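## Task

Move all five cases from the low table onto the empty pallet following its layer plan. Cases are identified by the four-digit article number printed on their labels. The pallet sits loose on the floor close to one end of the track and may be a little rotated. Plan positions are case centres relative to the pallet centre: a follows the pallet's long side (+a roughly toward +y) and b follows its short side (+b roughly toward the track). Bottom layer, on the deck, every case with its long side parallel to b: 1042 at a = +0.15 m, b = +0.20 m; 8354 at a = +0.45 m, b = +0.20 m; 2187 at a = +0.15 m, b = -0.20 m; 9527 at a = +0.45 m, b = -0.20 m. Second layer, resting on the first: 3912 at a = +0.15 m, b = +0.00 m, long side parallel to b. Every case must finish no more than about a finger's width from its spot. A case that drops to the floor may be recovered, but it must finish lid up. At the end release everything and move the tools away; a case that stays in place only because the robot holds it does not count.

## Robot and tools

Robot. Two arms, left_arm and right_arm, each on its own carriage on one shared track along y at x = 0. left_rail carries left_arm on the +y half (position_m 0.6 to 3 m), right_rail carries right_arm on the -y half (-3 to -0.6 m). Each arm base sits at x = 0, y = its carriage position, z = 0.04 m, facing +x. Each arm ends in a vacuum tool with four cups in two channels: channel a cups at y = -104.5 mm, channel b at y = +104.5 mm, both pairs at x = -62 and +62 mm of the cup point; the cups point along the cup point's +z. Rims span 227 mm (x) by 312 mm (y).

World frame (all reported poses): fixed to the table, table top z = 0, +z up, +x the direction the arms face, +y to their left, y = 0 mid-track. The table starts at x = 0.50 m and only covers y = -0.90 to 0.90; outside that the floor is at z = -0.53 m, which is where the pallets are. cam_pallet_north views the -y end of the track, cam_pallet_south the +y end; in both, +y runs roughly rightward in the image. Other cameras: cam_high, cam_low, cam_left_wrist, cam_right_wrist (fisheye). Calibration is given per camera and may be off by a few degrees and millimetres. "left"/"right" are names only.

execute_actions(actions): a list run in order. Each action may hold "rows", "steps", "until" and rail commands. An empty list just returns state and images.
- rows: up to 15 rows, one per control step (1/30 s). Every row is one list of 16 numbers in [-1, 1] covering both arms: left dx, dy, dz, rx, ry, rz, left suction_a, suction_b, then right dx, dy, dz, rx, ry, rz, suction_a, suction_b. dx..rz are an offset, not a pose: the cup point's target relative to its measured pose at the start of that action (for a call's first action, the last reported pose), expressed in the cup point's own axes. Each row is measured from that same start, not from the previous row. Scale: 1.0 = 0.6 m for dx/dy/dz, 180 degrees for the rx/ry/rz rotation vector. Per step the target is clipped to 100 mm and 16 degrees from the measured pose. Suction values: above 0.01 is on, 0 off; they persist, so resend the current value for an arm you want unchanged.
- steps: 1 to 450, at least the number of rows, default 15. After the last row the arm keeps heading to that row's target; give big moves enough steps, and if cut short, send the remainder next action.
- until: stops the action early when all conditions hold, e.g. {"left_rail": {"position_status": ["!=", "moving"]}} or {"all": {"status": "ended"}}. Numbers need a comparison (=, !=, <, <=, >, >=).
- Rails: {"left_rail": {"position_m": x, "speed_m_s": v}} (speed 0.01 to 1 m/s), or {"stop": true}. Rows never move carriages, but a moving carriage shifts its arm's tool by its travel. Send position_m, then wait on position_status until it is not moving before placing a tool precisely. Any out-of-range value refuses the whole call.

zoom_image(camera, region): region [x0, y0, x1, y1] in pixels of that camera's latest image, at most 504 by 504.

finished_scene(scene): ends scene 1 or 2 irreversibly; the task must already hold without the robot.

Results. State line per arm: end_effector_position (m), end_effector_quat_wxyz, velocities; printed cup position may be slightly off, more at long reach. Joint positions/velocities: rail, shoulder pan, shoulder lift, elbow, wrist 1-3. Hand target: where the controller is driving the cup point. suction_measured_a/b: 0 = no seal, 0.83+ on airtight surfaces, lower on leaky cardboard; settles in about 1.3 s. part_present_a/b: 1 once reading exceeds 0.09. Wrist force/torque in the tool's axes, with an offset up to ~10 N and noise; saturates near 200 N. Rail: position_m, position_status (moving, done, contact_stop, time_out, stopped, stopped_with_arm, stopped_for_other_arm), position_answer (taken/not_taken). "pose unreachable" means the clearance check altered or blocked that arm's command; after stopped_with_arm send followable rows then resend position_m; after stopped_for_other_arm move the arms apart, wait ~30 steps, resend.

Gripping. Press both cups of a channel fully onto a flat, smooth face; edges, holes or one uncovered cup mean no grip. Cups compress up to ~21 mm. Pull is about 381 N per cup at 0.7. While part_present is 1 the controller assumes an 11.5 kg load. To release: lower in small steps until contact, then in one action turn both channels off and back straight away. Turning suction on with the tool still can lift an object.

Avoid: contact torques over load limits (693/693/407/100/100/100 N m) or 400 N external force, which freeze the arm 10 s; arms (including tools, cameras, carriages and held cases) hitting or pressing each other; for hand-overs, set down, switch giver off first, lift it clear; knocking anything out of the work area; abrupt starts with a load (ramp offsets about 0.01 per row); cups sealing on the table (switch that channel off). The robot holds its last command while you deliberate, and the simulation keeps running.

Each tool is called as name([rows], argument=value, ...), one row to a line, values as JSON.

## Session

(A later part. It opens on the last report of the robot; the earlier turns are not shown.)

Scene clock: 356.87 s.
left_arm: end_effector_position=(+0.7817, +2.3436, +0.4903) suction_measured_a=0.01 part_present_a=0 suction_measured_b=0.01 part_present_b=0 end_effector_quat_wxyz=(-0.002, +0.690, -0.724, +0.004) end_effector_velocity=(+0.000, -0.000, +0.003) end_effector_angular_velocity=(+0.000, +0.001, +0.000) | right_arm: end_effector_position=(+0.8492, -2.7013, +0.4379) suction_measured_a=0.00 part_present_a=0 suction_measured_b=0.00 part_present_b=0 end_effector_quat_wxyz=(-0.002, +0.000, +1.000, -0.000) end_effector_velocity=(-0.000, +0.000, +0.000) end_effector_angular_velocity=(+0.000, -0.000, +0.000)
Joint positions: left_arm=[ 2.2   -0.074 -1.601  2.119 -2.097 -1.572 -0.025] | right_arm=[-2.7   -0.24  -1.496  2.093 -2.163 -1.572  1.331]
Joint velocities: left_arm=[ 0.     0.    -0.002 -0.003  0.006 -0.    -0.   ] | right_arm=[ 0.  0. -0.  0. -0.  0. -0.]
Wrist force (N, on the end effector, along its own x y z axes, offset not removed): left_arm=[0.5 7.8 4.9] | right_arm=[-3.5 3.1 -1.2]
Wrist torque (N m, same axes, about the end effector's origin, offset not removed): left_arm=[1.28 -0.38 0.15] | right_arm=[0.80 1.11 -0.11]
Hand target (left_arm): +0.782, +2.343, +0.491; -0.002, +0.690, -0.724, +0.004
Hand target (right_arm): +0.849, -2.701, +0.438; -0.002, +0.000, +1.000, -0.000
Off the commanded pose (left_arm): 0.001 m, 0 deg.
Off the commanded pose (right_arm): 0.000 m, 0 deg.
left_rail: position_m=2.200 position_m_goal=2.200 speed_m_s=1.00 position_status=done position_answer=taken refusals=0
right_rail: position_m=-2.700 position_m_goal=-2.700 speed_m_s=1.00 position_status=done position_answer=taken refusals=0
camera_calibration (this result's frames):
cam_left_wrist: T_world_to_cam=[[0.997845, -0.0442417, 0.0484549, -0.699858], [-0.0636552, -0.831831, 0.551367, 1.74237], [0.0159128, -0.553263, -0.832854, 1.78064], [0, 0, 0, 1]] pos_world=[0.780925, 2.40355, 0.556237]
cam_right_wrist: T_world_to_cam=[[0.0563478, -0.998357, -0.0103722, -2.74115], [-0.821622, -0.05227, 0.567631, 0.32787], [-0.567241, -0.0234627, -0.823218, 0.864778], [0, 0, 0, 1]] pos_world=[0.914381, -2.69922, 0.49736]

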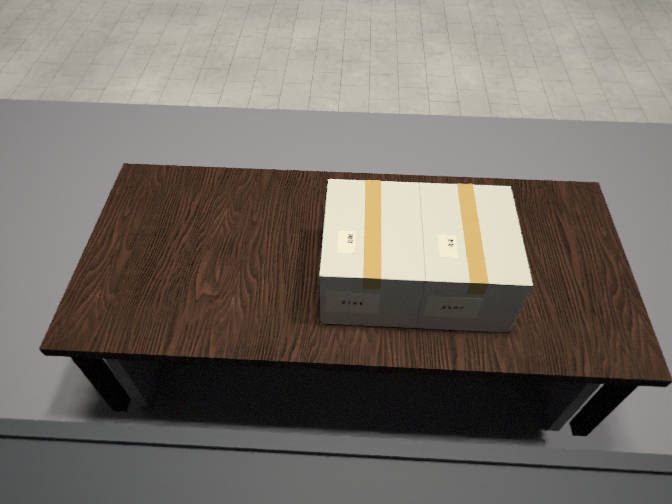

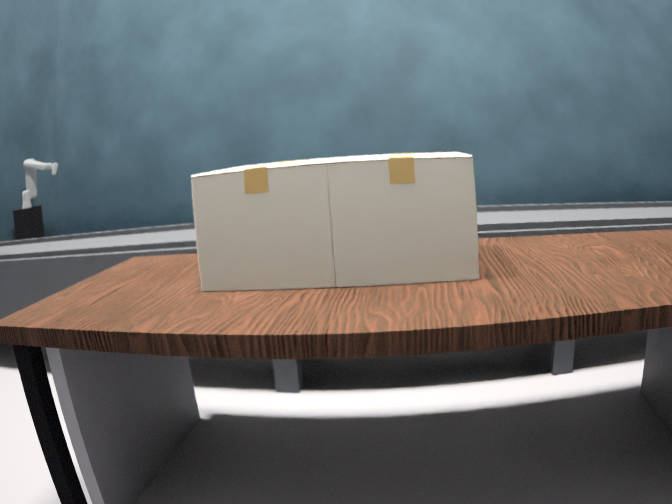

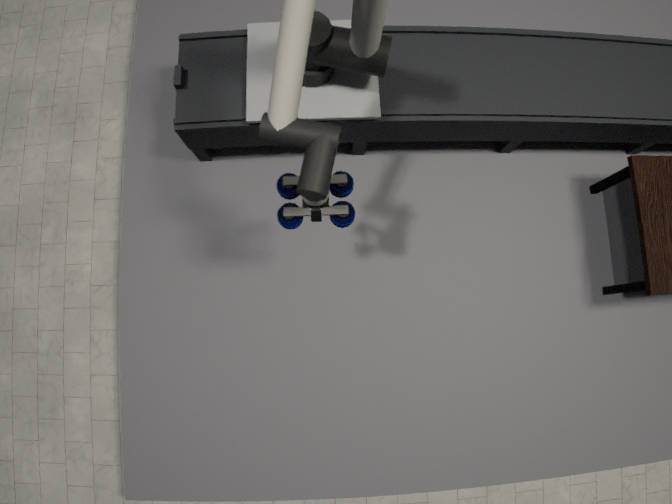

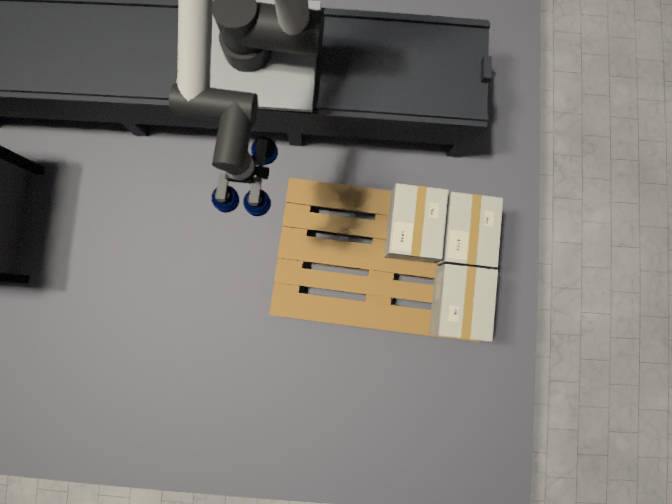

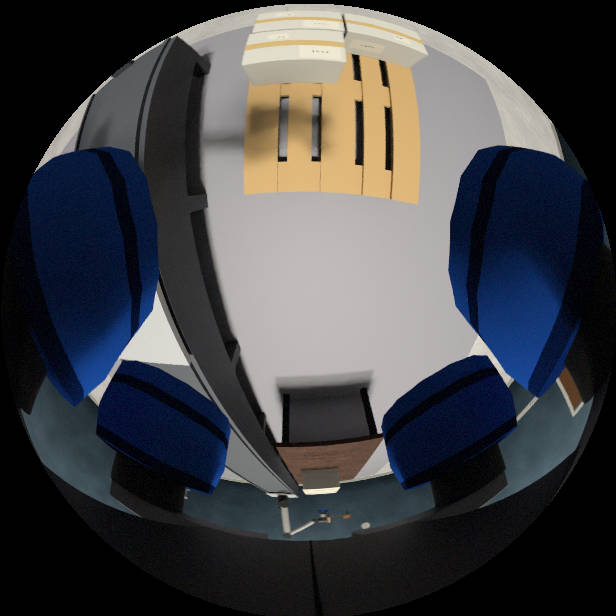

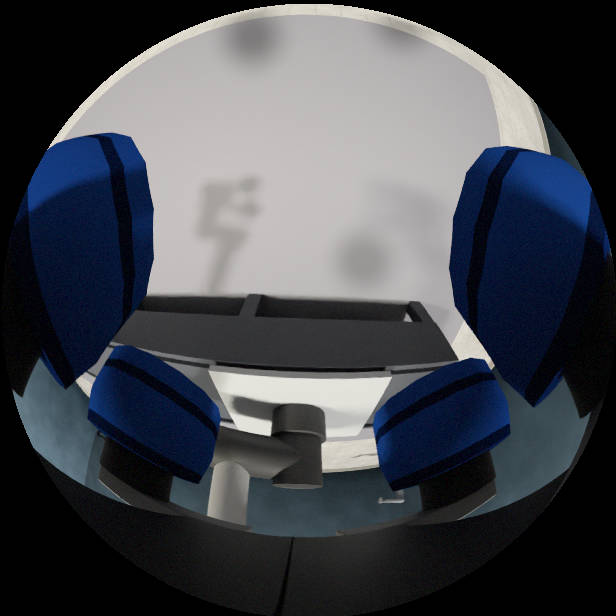

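execute_actions([
  {"left_rail":{"position_m":0.6},"rows":[[0.03,-0.002,0,0,0,0,0,0,0,0,0,0,0,0,0,0],[0.08,-0.006,0,0,0,0,0,0,0,0,0,0,0,0,0,0],[0.15,-0.012,0,0,0,0,0,0,0,0,0,0,0,0,0,0],[0.23,-0.019,0,0,0,0,0,0,0,0,0,0,0,0,0,0],[0.31,-0.026,0,0,0,0,0,0,0,0,0,0,0,0,0,0],[0.39,-0.032,0,0,0,0,0,0,0,0,0,0,0,0,0,0],[0.47,-0.039,0,0,0,0,0,0,0,0,0,0,0,0,0,0],[0.55,-0.045,0,0,0,0,0,0,0,0,0,0,0,0,0,0],[0.63,-0.052,0,0,0,0,0,0,0,0,0,0,0,0,0,0],[0.71,-0.059,0,0,0,0,0,0,0,0,0,0,0,0,0,0],[0.78,-0.064,0,0,0,0,0,0,0,0,0,0,0,0,0,0],[0.84,-0.069,0,0,0,0,0,0,0,0,0,0,0,0,0,0],[0.895,-0.074,0,0,0,0,0,0,0,0,0,0,0,0,0,0]],"steps":34},
  {"rows":[[0.03,-0.002,0,0,0,-0.002,0,0,0,0,0,0,0,0,0,0],[0.08,-0.006,0,0,0,-0.004,0,0,0,0,0,0,0,0,0,0],[0.15,-0.012,0,0,0,-0.006,0,0,0,0,0,0,0,0,0,0],[0.23,-0.019,0,0,0,-0.008,0,0,0,0,0,0,0,0,0,0],[0.31,-0.026,0,0,0,-0.01,0,0,0,0,0,0,0,0,0,0],[0.39,-0.032,0,0,0,-0.012,0,0,0,0,0,0,0,0,0,0],[0.47,-0.039,0,0,0,-0.014,0,0,0,0,0,0,0,0,0,0],[0.55,-0.045,0,0,0,-0.0156,0,0,0,0,0,0,0,0,0,0],[0.63,-0.052,0,0,0,-0.0156,0,0,0,0,0,0,0,0,0,0],[0.71,-0.059,0,0,0,-0.0156,0,0,0,0,0,0,0,0,0,0],[0.78,-0.064,0,0,0,-0.0156,0,0,0,0,0,0,0,0,0,0],[0.84,-0.069,0,0,0,-0.0156,0,0,0,0,0,0,0,0,0,0],[0.895,-0.074,-0.015,0,0,-0.0156,0,0,0,0,0,0,0,0,0,0]],"steps":38},
])

zoom_image(camera="cam_left_wrist", region=[150, 130, 470, 370])

Scene clock: 374.80 s.
left_arm: end_effector_position=(+0.8161, -0.3286, +0.5006) suction_measured_a=0.01 part_present_a=0 suction_measured_b=0.01 part_present_b=0 end_effector_quat_wxyz=(-0.003, +0.707, -0.707, +0.003) end_effector_velocity=(+0.003, -0.010, +0.001) end_effector_angular_velocity=(+0.001, +0.001, +0.000) | right_arm: end_effector_position=(+0.8492, -2.7013, +0.4379) suction_measured_a=0.00 part_present_a=0 suction_measured_b=0.00 part_present_b=0 end_effector_quat_wxyz=(-0.002, +0.000, +1.000, -0.000) end_effector_velocity=(+0.000, -0.000, +0.000) end_effector_angular_velocity=(-0.000, -0.000, +0.000)
Joint positions: left_arm=[ 0.6   -1.015 -1.116  1.484 -1.944 -1.563 -1.014] | right_arm=[-2.7   -0.24  -1.496  2.093 -2.163 -1.572  1.331]
Joint velocities: left_arm=[ 0.    -0.002  0.011 -0.018  0.009  0.    -0.002] | right_arm=[ 0. -0.  0. -0. -0. -0. -0.]
Wrist force (N, on the end effector, along its own x y z axes, offset not removed): left_arm=[2.4 7.8 -5.9] | right_arm=[-5.1 4.8 -2.8]
Wrist torque (N m, same axes, about the end effector's origin, offset not removed): left_arm=[1.09 -0.60 0.28] | right_arm=[1.06 1.12 -0.14]
Hand target (left_arm): +0.816, -0.329, +0.501; -0.003, +0.707, -0.707, +0.003
Hand target (right_arm): +0.849, -2.701, +0.438; -0.002, +0.000, +1.000, -0.000
Off the commanded pose (left_arm): 0.001 m, 0 deg.
Off the commanded pose (right_arm): 0.000 m, 0 deg.
left_rail: position_m=0.600 position_m_goal=0.600 speed_m_s=1.00 position_status=done position_answer=taken refusals=0
right_rail: position_m=-2.700 position_m_goal=-2.700 speed_m_s=1.00 position_status=done position_answer=taken refusals=0
camera_calibration (this result's frames):
cam_left_wrist: T_world_to_cam=[[0.998799, 0.00429297, 0.0488112, -0.837887], [-0.0233233, -0.834417, 0.55064, -0.517265], [0.0430928, -0.551117, -0.833315, 0.288959], [0, 0, 0, 1]] pos_world=[0.812364, -0.268768, 0.566519]
cam_right_wrist: T_world_to_cam=[[0.0563477, -0.998357, -0.0103722, -2.74115], [-0.821622, -0.05227, 0.567631, 0.32787], [-0.567241, -0.0234627, -0.823218, 0.864778], [0, 0, 0, 1]] pos_world=[0.914381, -2.69922, 0.49736]

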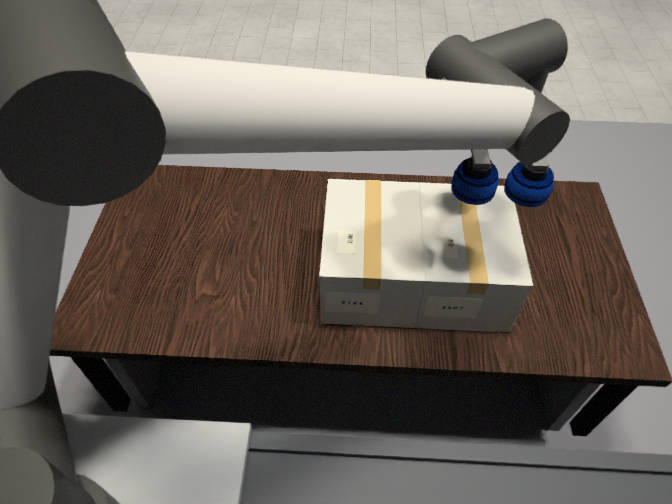

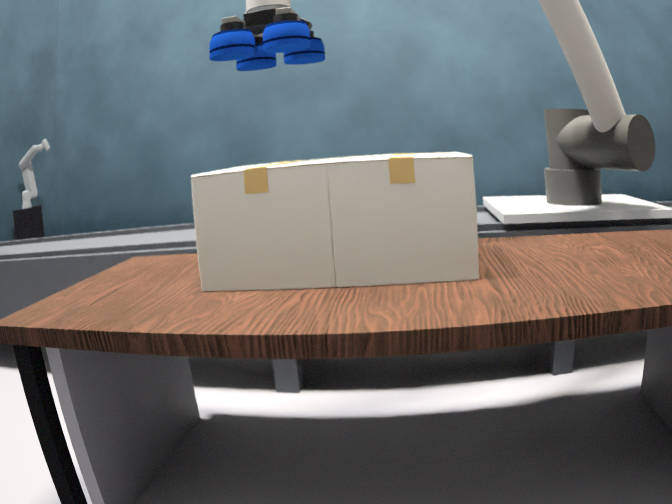

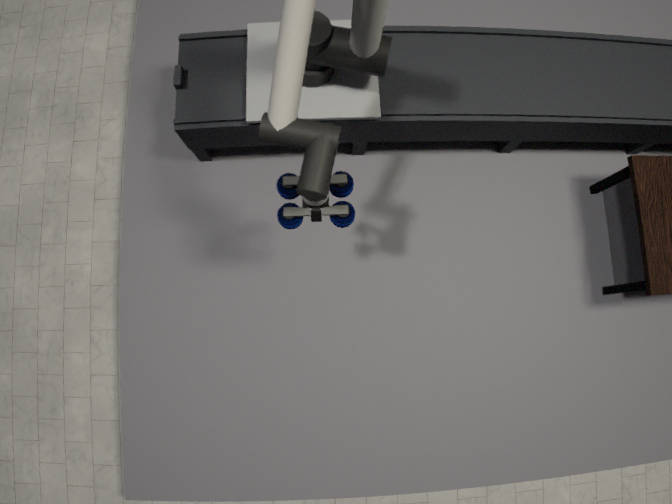

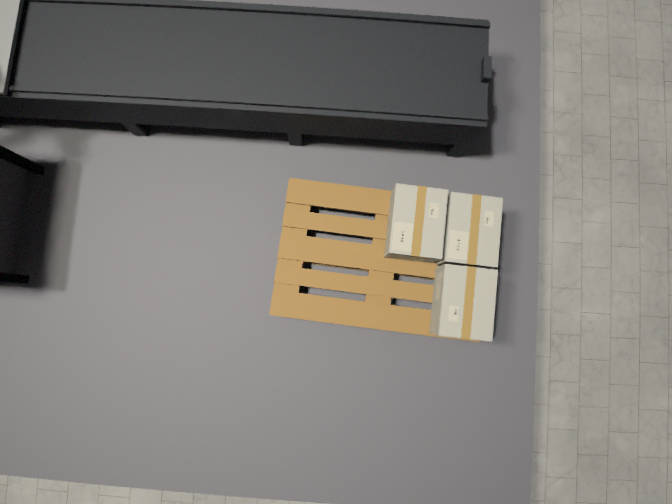

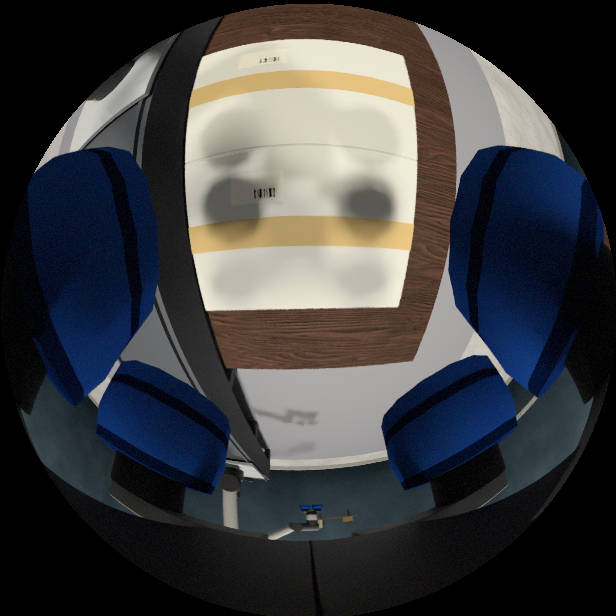

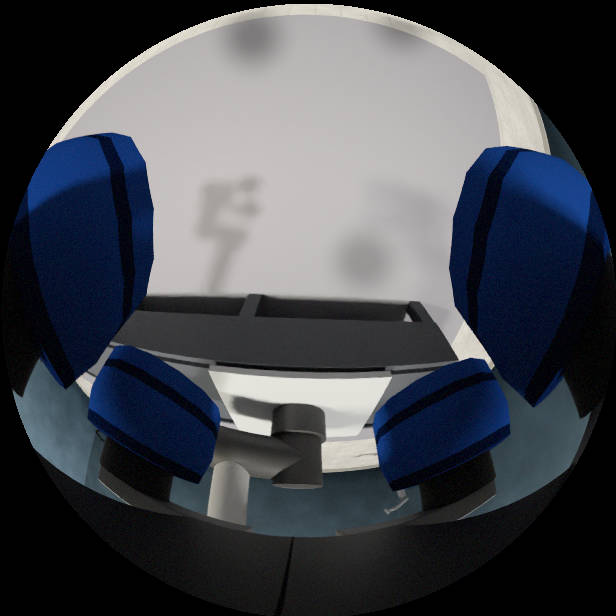

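Region (150, 130, 470, 370) of cam_left_wrist's 616x616 image, scaled by 1.575, with more detail than that image has; it fills the top 378 rows of this view, and the rest is white.

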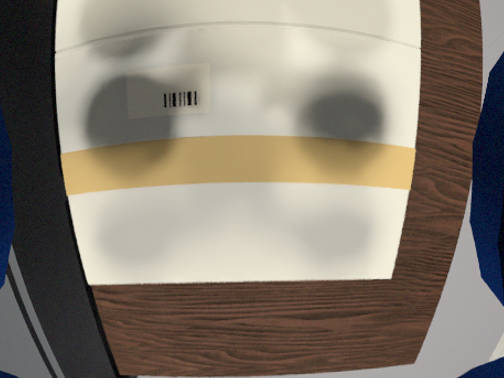

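zoom_image(camera="cam_high", region=[310, 280, 540, 335])

execute_actions([
  {"rows":[[0,0,0.03,0,0,0,0,0,0,0,0,0,0,0,0,0],[0,0,0.08,0,0,0,0,0,0,0,0,0,0,0,0,0],[0,0,0.14,0,0,0,0,0,0,0,0,0,0,0,0,0],[0,0,0.2,0,0,0,0,0,0,0,0,0,0,0,0,0],[0,0,0.26,0,0,0,0,0,0,0,0,0,0,0,0,0],[0,0,0.31,0,0,0,0,0,0,0,0,0,0,0,0,0],[0,0,0.35,0,0,0,0,0,0,0,0,0,0,0,0,0],[0,0,0.38,0,0,0,0,0,0,0,0,0,0,0,0,0],[0,0,0.397,0,0,0,0,0,0,0,0,0,0,0,0,0]],"steps":26},
  {"rows":[[0,0,0.006,0,0,0,1,1,0,0,0,0,0,0,0,0],[0,0,0.012,0,0,0,1,1,0,0,0,0,0,0,0,0],[0,0,0.018,0,0,0,1,1,0,0,0,0,0,0,0,0],[0,0,0.024,0,0,0,1,1,0,0,0,0,0,0,0,0],[0,0,0.03,0,0,0,1,1,0,0,0,0,0,0,0,0],[0,0,0.036,0,0,0,1,1,0,0,0,0,0,0,0,0],[0,0,0.042,0,0,0,1,1,0,0,0,0,0,0,0,0],[0,0,0.048,0,0,0,1,1,0,0,0,0,0,0,0,0],[0,0,0.054,0,0,0,1,1,0,0,0,0,0,0,0,0],[0,0,0.06,0,0,0,1,1,0,0,0,0,0,0,0,0]],"steps":26},
])

Region (310, 280, 540, 335) of cam_high's 672x504 image, scaled by 2.191, with more detail than that image has; it fills the top 121 rows of this view, and the rest is white.

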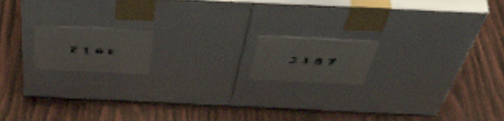

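Scene clock: 388.93 s.
left_arm: end_effector_position=(+0.8188, -0.3286, +0.2269) suction_measured_a=0.89 part_present_a=1 suction_measured_b=0.89 part_present_b=1 end_effector_quat_wxyz=(-0.003, +0.707, -0.707, +0.003) end_effector_velocity=(+0.000, -0.000, -0.001) end_effector_angular_velocity=(+0.000, +0.000, +0.000) | right_arm: end_effector_position=(+0.8492, -2.7013, +0.4379) suction_measured_a=0.00 part_present_a=0 suction_measured_b=0.00 part_present_b=0 end_effector_quat_wxyz=(-0.002, +0.000, +1.000, -0.000) end_effector_velocity=(+0.000, -0.000, -0.000) end_effector_angular_velocity=(+0.000, +0.000, -0.000)
Joint positions: left_arm=[ 0.6   -1.013 -0.953  1.645 -2.268 -1.564 -1.013] | right_arm=[-2.7   -0.24  -1.496  2.093 -2.163 -1.572  1.331]
Joint velocities: left_arm=[ 0. -0.  0.  0. -0.  0. -0.] | right_arm=[ 0. -0.  0. -0. -0.  0. -0.]
Wrist force (N, on the end effector, along its own x y z axes, offset not removed): left_arm=[2.8 11.8 -25.9] | right_arm=[-1.9 -1.3 -0.7]
Wrist torque (N m, same axes, about the end effector's origin, offset not removed): left_arm=[-1.65 -0.25 0.10] | right_arm=[-0.11 0.80 -0.12]
Hand target (left_arm): +0.819, -0.329, +0.227; -0.003, +0.707, -0.707, +0.003
Hand target (right_arm): +0.849, -2.701, +0.438; -0.002, +0.000, +1.000, -0.000
Off the commanded pose (left_arm): 0.000 m, 0 deg.
Off the commanded pose (right_arm): 0.000 m, 0 deg.
left_rail: position_m=0.600 position_m_goal=0.600 speed_m_s=1.00 position_status=done position_answer=taken refusals=0
right_rail: position_m=-2.700 position_m_goal=-2.700 speed_m_s=1.00 position_status=done position_answer=taken refusals=0
camera_calibration (this result's frames):
cam_left_wrist: T_world_to_cam=[[0.9988, 0.00435506, 0.0487714, -0.827159], [-0.0232549, -0.834349, 0.550746, -0.366546], [0.0430909, -0.55122, -0.833247, 0.0607386], [0, 0, 0, 1]] pos_world=[0.815026, -0.268745, 0.292826]
cam_right_wrist: T_world_to_cam=[[0.0563476, -0.998357, -0.0103722, -2.74115], [-0.821622, -0.0522699, 0.567631, 0.32787], [-0.567241, -0.0234626, -0.823218, 0.864778], [0, 0, 0, 1]] pos_world=[0.914381, -2.69922, 0.49736]

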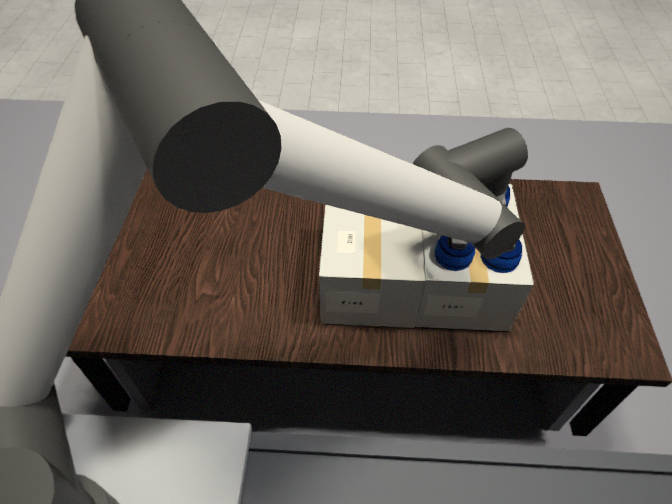

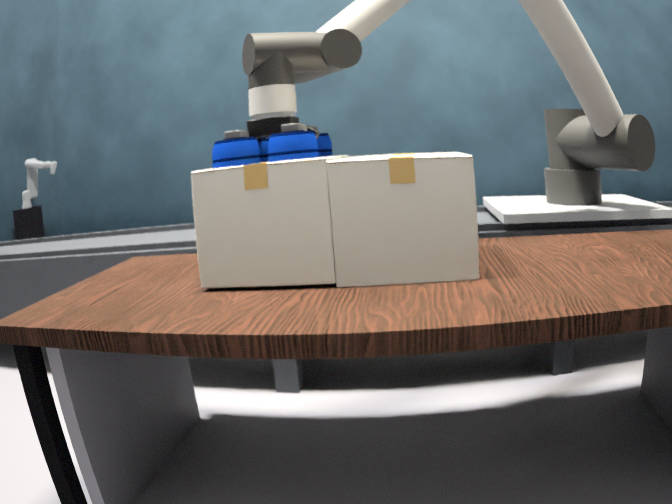

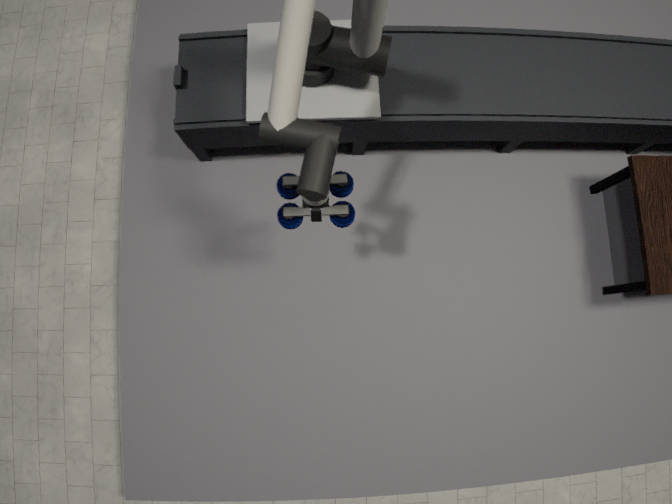

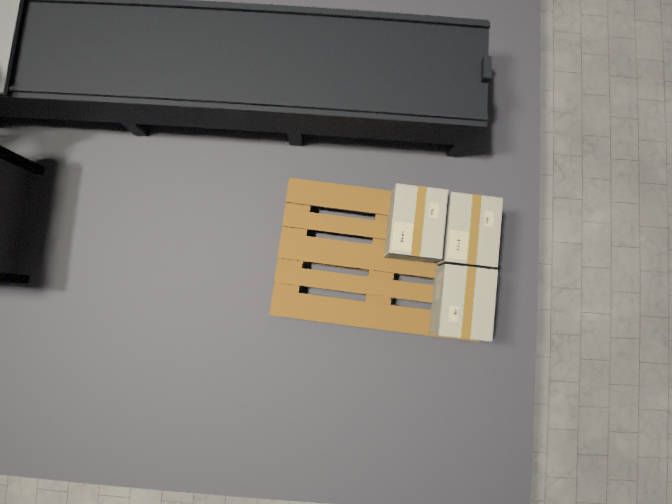

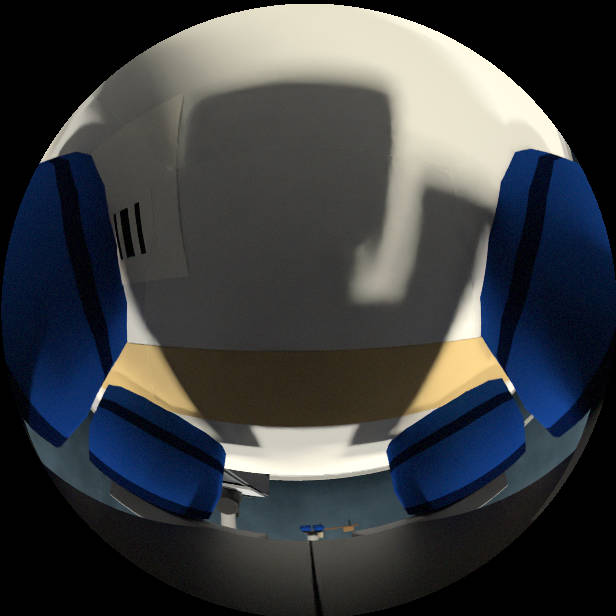

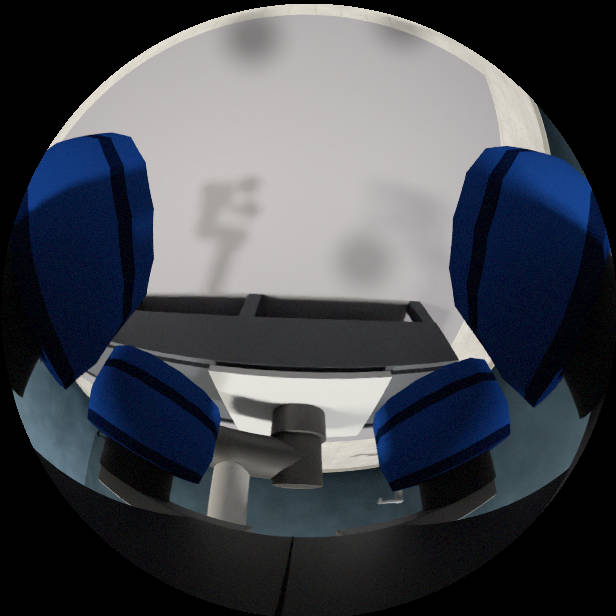

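execute_actions([
  {"rows":[[0,0,-0.005,0,0,0,1,1,0,0,0,0,0,0,0,0],[0,0,-0.015,0,0,0,1,1,0,0,0,0,0,0,0,0],[0,0,-0.035,0,0,0,1,1,0,0,0,0,0,0,0,0],[0,0,-0.065,0,0,0,1,1,0,0,0,0,0,0,0,0],[0,0,-0.1,0,0,0,1,1,0,0,0,0,0,0,0,0],[0,0,-0.14,0,0,0,1,1,0,0,0,0,0,0,0,0],[0,0,-0.18,0,0,0,1,1,0,0,0,0,0,0,0,0],[0,0,-0.22,0,0,0,1,1,0,0,0,0,0,0,0,0],[0,0,-0.26,0,0,0,1,1,0,0,0,0,0,0,0,0],[0,0,-0.3,0,0,0,1,1,0,0,0,0,0,0,0,0],[0,0,-0.34,0,0,0,1,1,0,0,0,0,0,0,0,0],[0,0,-0.38,0,0,0,1,1,0,0,0,0,0,0,0,0],[0,0,-0.42,0,0,0,1,1,0,0,0,0,0,0,0,0],[0,0,-0.46,0,0,0,1,1,0,0,0,0,0,0,0,0],[0,0,-0.49,0,0,0,1,1,0,0,0,0,0,0,0,0]],"steps":25},
  {"left_rail":{"position_m":3.0},"rows":[[-0.02,-0.014,0,0,0,0,1,1,0,0,0,0,0,0,0,0],[-0.05,-0.035,0,0,0,0,1,1,0,0,0,0,0,0,0,0],[-0.1,-0.07,0,0,0,0,1,1,0,0,0,0,0,0,0,0],[-0.16,-0.112,0,0,0,0,1,1,0,0,0,0,0,0,0,0],[-0.23,-0.161,0,0,0,0,1,1,0,0,0,0,0,0,0,0],[-0.3,-0.21,0,0,0,0,1,1,0,0,0,0,0,0,0,0],[-0.37,-0.26,0,0,0,0,1,1,0,0,0,0,0,0,0,0],[-0.44,-0.31,0,0,0,0,1,1,0,0,0,0,0,0,0,0],[-0.51,-0.358,0,0,0,0,1,1,0,0,0,0,0,0,0,0],[-0.58,-0.407,0,0,0,0,1,1,0,0,0,0,0,0,0,0],[-0.65,-0.456,0,0,0,0,1,1,0,0,0,0,0,0,0,0],[-0.72,-0.505,0,0,0,0,1,1,0,0,0,0,0,0,0,0],[-0.79,-0.554,0,0,0,0,1,1,0,0,0,0,0,0,0,0],[-0.86,-0.603,0,0,0,0,1,1,0,0,0,0,0,0,0,0],[-0.917,-0.643,0,0,0,0,1,1,0,0,0,0,0,0,0,0]],"steps":40},
  {"rows":[[-0.02,0,0.02,0,0,0.001,1,1,0,0,0,0,0,0,0,0],[-0.05,0,0.06,0,0,0.002,1,1,0,0,0,0,0,0,0,0],[-0.1,0,0.12,0,0,0.004,1,1,0,0,0,0,0,0,0,0],[-0.16,0,0.19,0,0,0.006,1,1,0,0,0,0,0,0,0,0],[-0.22,0,0.27,0,0,0.008,1,1,0,0,0,0,0,0,0,0],[-0.28,0,0.35,0,0,0.01,1,1,0,0,0,0,0,0,0,0],[-0.34,0,0.43,0,0,0.012,1,1,0,0,0,0,0,0,0,0],[-0.4,0,0.51,0,0,0.014,1,1,0,0,0,0,0,0,0,0],[-0.46,0,0.59,0,0,0.0156,1,1,0,0,0,0,0,0,0,0],[-0.52,0,0.67,0,0,0.0156,1,1,0,0,0,0,0,0,0,0],[-0.58,0,0.75,0,0,0.0156,1,1,0,0,0,0,0,0,0,0],[-0.64,0,0.82,0,0,0.0156,1,1,0,0,0,0,0,0,0,0],[-0.7,0,0.89,0,0,0.0156,1,1,0,0,0,0,0,0,0,0],[-0.75,0,0.95,0,0,0.0156,1,1,0,0,0,0,0,0,0,0],[-0.79,0,1.0,0,0,0.0156,1,1,0,0,0,0,0,0,0,0]],"steps":50},
])

Scene clock: 421.57 s.
left_arm: end_effector_position=(+1.2051, +3.0917, -0.0792) suction_measured_a=0.90 part_present_a=1 suction_measured_b=0.90 part_present_b=1 end_effector_quat_wxyz=(-0.002, +0.690, -0.724, +0.004) end_effector_velocity=(+0.002, -0.000, -0.003) end_effector_angular_velocity=(+0.000, -0.000, -0.001) | right_arm: end_effector_position=(+0.8492, -2.7013, +0.4379) suction_measured_a=0.00 part_present_a=0 suction_measured_b=0.00 part_present_b=0 end_effector_quat_wxyz=(-0.002, +0.000, +1.000, -0.000) end_effector_velocity=(-0.000, +0.000, +0.000) end_effector_angular_velocity=(-0.000, -0.000, +0.000)
Joint positions: left_arm=[ 3.    -0.091 -0.703  1.738 -2.615 -1.573 -0.041] | right_arm=[-2.7   -0.24  -1.496  2.093 -2.163 -1.572  1.331]
Joint velocities: left_arm=[ 0.     0.     0.004 -0.003 -0.001  0.     0.001] | right_arm=[ 0.  0. -0.  0. -0.  0. -0.]
Wrist force (N, on the end effector, along its own x y z axes, offset not removed): left_arm=[2.2 -0.5 -24.2] | right_arm=[-0.8 -4.0 -3.7]
Wrist torque (N m, same axes, about the end effector's origin, offset not removed): left_arm=[-2.62 1.40 0.43] | right_arm=[-0.28 0.76 0.04]
Hand target (left_arm): +1.205, +3.092, -0.080; -0.002, +0.690, -0.724, +0.004
Hand target (right_arm): +0.849, -2.701, +0.438; -0.002, +0.000, +1.000, -0.000
Off the commanded pose (left_arm): 0.001 m, 0 deg.
Off the commanded pose (right_arm): 0.000 m, 0 deg.
left_rail: position_m=3.000 position_m_goal=3.000 speed_m_s=1.00 position_status=done position_answer=taken refusals=0
right_rail: position_m=-2.700 position_m_goal=-2.700 speed_m_s=1.00 position_status=done position_answer=taken refusals=0
camera_calibration (this result's frames):
cam_left_wrist: T_world_to_cam=[[0.997784, -0.0443825, 0.0495712, -1.06107], [-0.0644166, -0.83092, 0.552651, 2.70387], [0.0166616, -0.55462, -0.831937, 1.71683], [0, 0, 0, 1]] pos_world=[1.20428, 3.15179, -0.0134037]
cam_right_wrist: T_world_to_cam=[[0.0563476, -0.998357, -0.0103724, -2.74115], [-0.821622, -0.05227, 0.567631, 0.32787], [-0.567241, -0.0234625, -0.823218, 0.864779], [0, 0, 0, 1]] pos_world=[0.914381, -2.69922, 0.497359]

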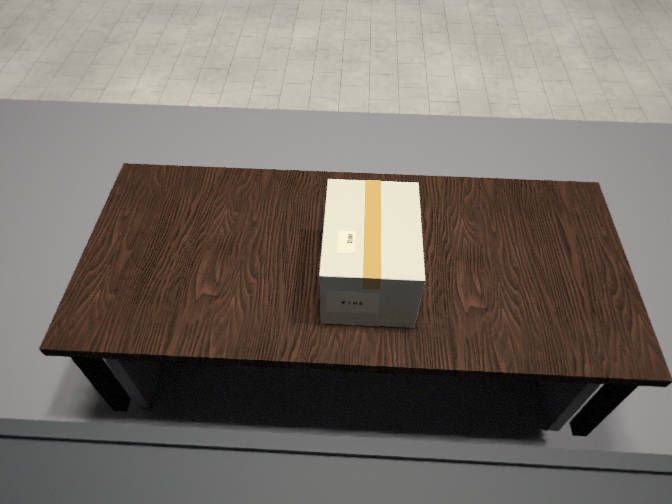

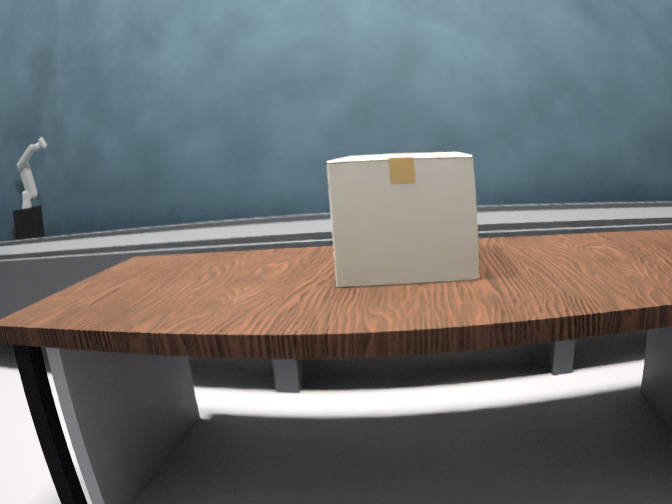

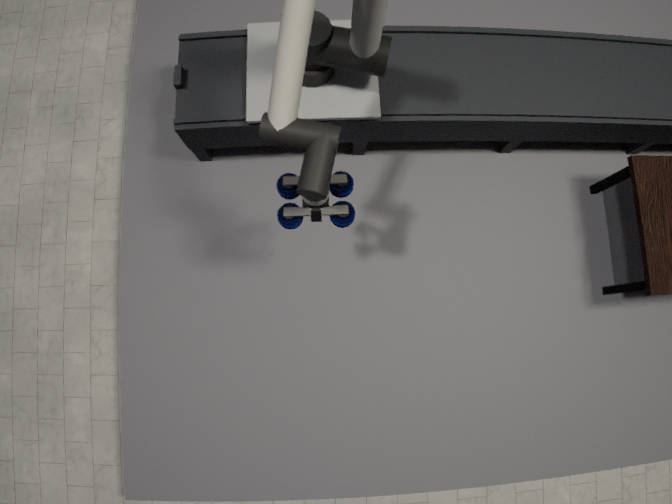

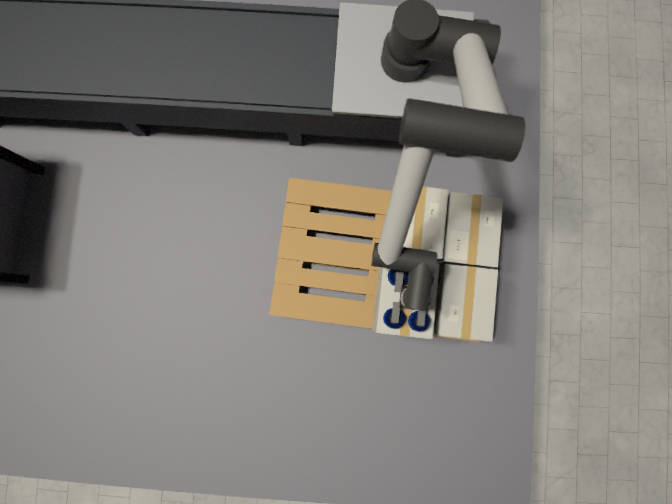

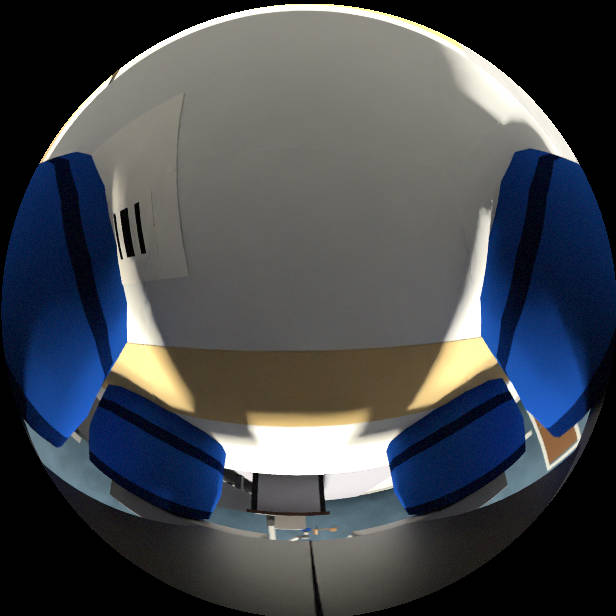

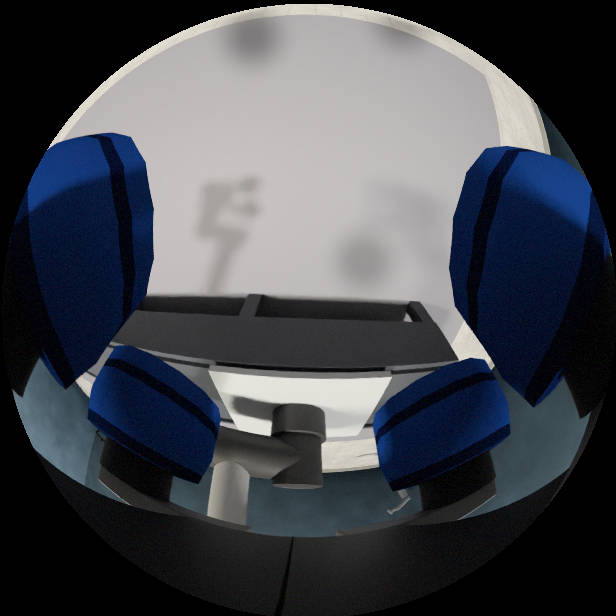

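execute_actions([
  {"rows":[[-0.004,0.002,0.008,0,0,0,1,1,0,0,0,0,0,0,0,0],[-0.009,0.005,0.02,0,0,0,1,1,0,0,0,0,0,0,0,0],[-0.014,0.008,0.035,0,0,0,1,1,0,0,0,0,0,0,0,0],[-0.02,0.011,0.05,0,0,0,1,1,0,0,0,0,0,0,0,0],[-0.026,0.014,0.065,0,0,0,1,1,0,0,0,0,0,0,0,0],[-0.032,0.018,0.08,0,0,0,1,1,0,0,0,0,0,0,0,0],[-0.037,0.021,0.095,0,0,0,1,1,0,0,0,0,0,0,0,0],[-0.041,0.023,0.108,0,0,0,1,1,0,0,0,0,0,0,0,0],[-0.044,0.025,0.118,0,0,0,1,1,0,0,0,0,0,0,0,0],[-0.0455,0.0256,0.1263,0,0,0,1,1,0,0,0,0,0,0,0,0]],"steps":22},
])

zoom_image(camera="cam_pallet_south", region=[350, 270, 450, 345])

Scene clock: 428.60 s.
left_arm: end_effector_position=(+1.1919, +3.1194, -0.1548) suction_measured_a=0.90 part_present_a=1 suction_measured_b=0.90 part_present_b=1 end_effector_quat_wxyz=(-0.002, +0.690, -0.724, +0.005) end_effector_velocity=(+0.000, +0.001, -0.003) end_effector_angular_velocity=(-0.000, -0.000, -0.000) | right_arm: end_effector_position=(+0.8492, -2.7013, +0.4379) suction_measured_a=0.00 part_present_a=0 suction_measured_b=0.00 part_present_b=0 end_effector_quat_wxyz=(-0.002, +0.000, +1.000, -0.000) end_effector_velocity=(+0.000, -0.000, -0.000) end_effector_angular_velocity=(+0.000, +0.000, -0.000)
Joint positions: left_arm=[ 3.    -0.068 -0.631  1.743 -2.692 -1.574 -0.019] | right_arm=[-2.7   -0.24  -1.496  2.093 -2.163 -1.572  1.331]
Joint velocities: left_arm=[ 0.     0.001  0.003 -0.001 -0.003 -0.     0.001] | right_arm=[ 0. -0.  0. -0.  0. -0.  0.]
Wrist force (N, on the end effector, along its own x y z axes, offset not removed): left_arm=[-2.7 6.0 -27.3] | right_arm=[-4.4 3.9 -4.7]
Wrist torque (N m, same axes, about the end effector's origin, offset not removed): left_arm=[-2.08 0.21 0.07] | right_arm=[0.85 1.09 0.02]
Hand target (left_arm): +1.192, +3.120, -0.155; -0.002, +0.690, -0.724, +0.005
Hand target (right_arm): +0.849, -2.701, +0.438; -0.002, +0.000, +1.000, -0.000
Off the commanded pose (left_arm): 0.000 m, 0 deg.
Off the commanded pose (right_arm): 0.000 m, 0 deg.
left_rail: position_m=3.000 position_m_goal=3.000 speed_m_s=1.00 position_status=done position_answer=taken refusals=0
right_rail: position_m=-2.700 position_m_goal=-2.700 speed_m_s=1.00 position_status=done position_answer=taken refusals=0
camera_calibration (this result's frames):
cam_left_wrist: T_world_to_cam=[[0.997781, -0.0443901, 0.049632, -1.04288], [-0.0644575, -0.83089, 0.552691, 2.76779], [0.0167047, -0.554664, -0.831907, 1.66959], [0, 0, 0, 1]] pos_world=[1.19108, 3.17949, -0.0890288]
cam_right_wrist: T_world_to_cam=[[0.0563477, -0.998357, -0.0103722, -2.74115], [-0.821622, -0.05227, 0.567631, 0.32787], [-0.567241, -0.0234627, -0.823218, 0.864778], [0, 0, 0, 1]] pos_world=[0.914381, -2.69922, 0.497359]

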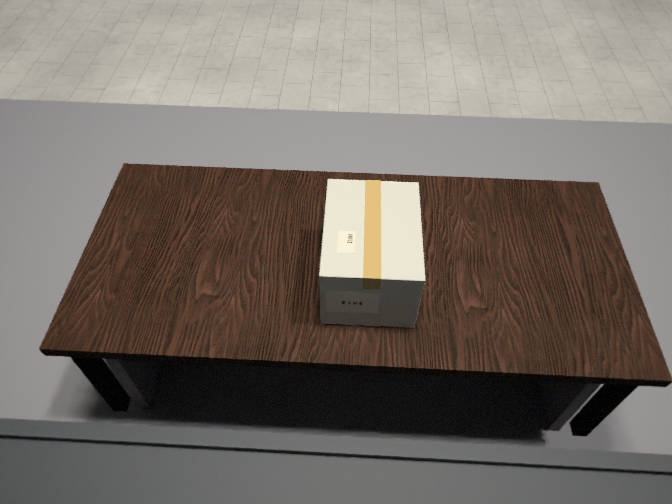

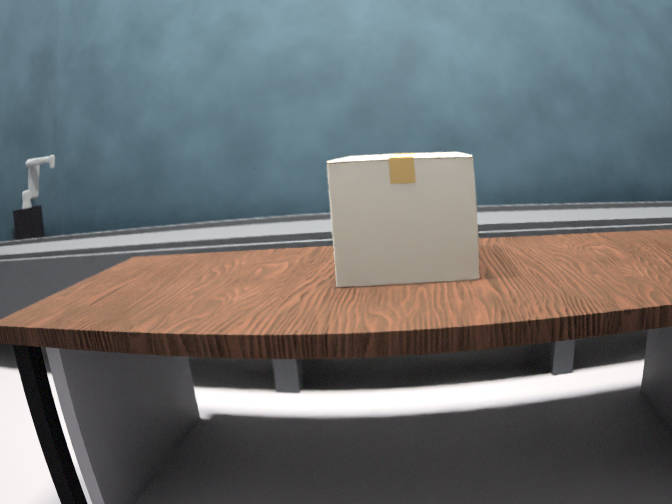

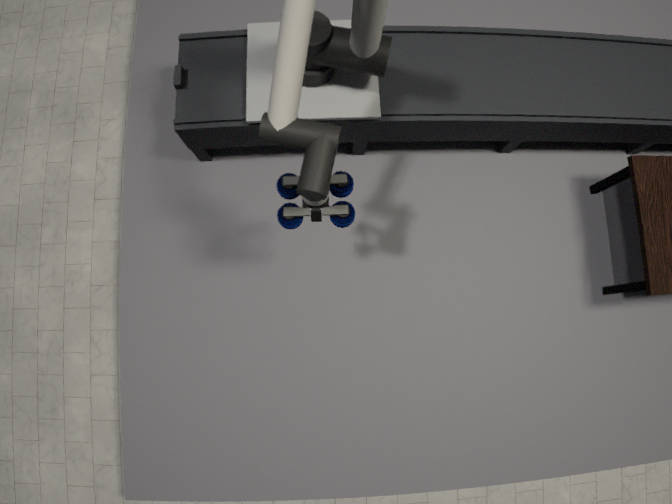

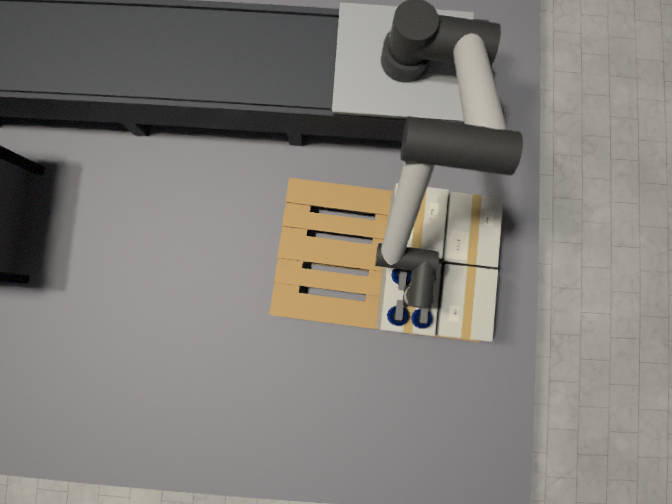

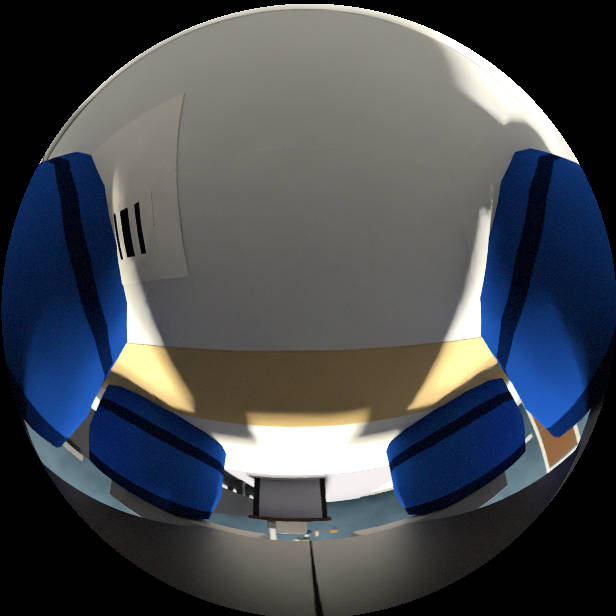

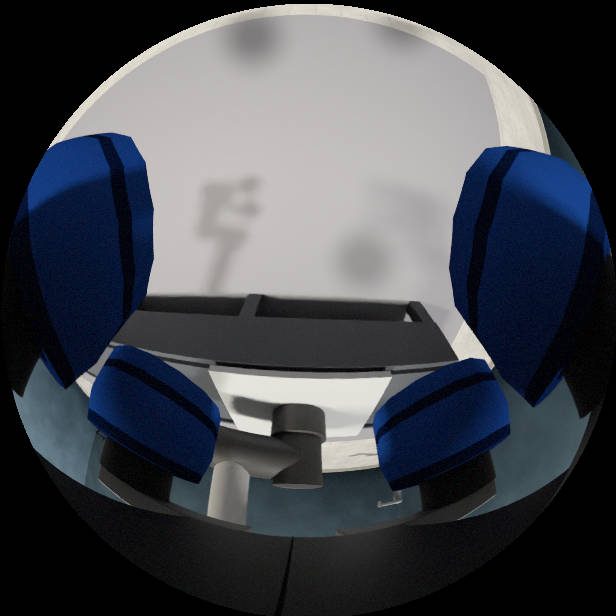

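Region (350, 270, 450, 345) of cam_pallet_south's 672x504 image, scaled by 5.040, with more detail than that image has; it fills the top 378 rows of this view, and the rest is white.

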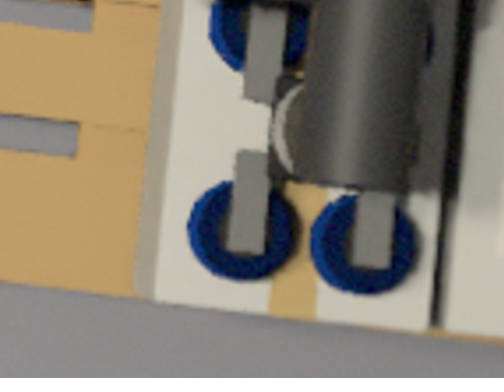

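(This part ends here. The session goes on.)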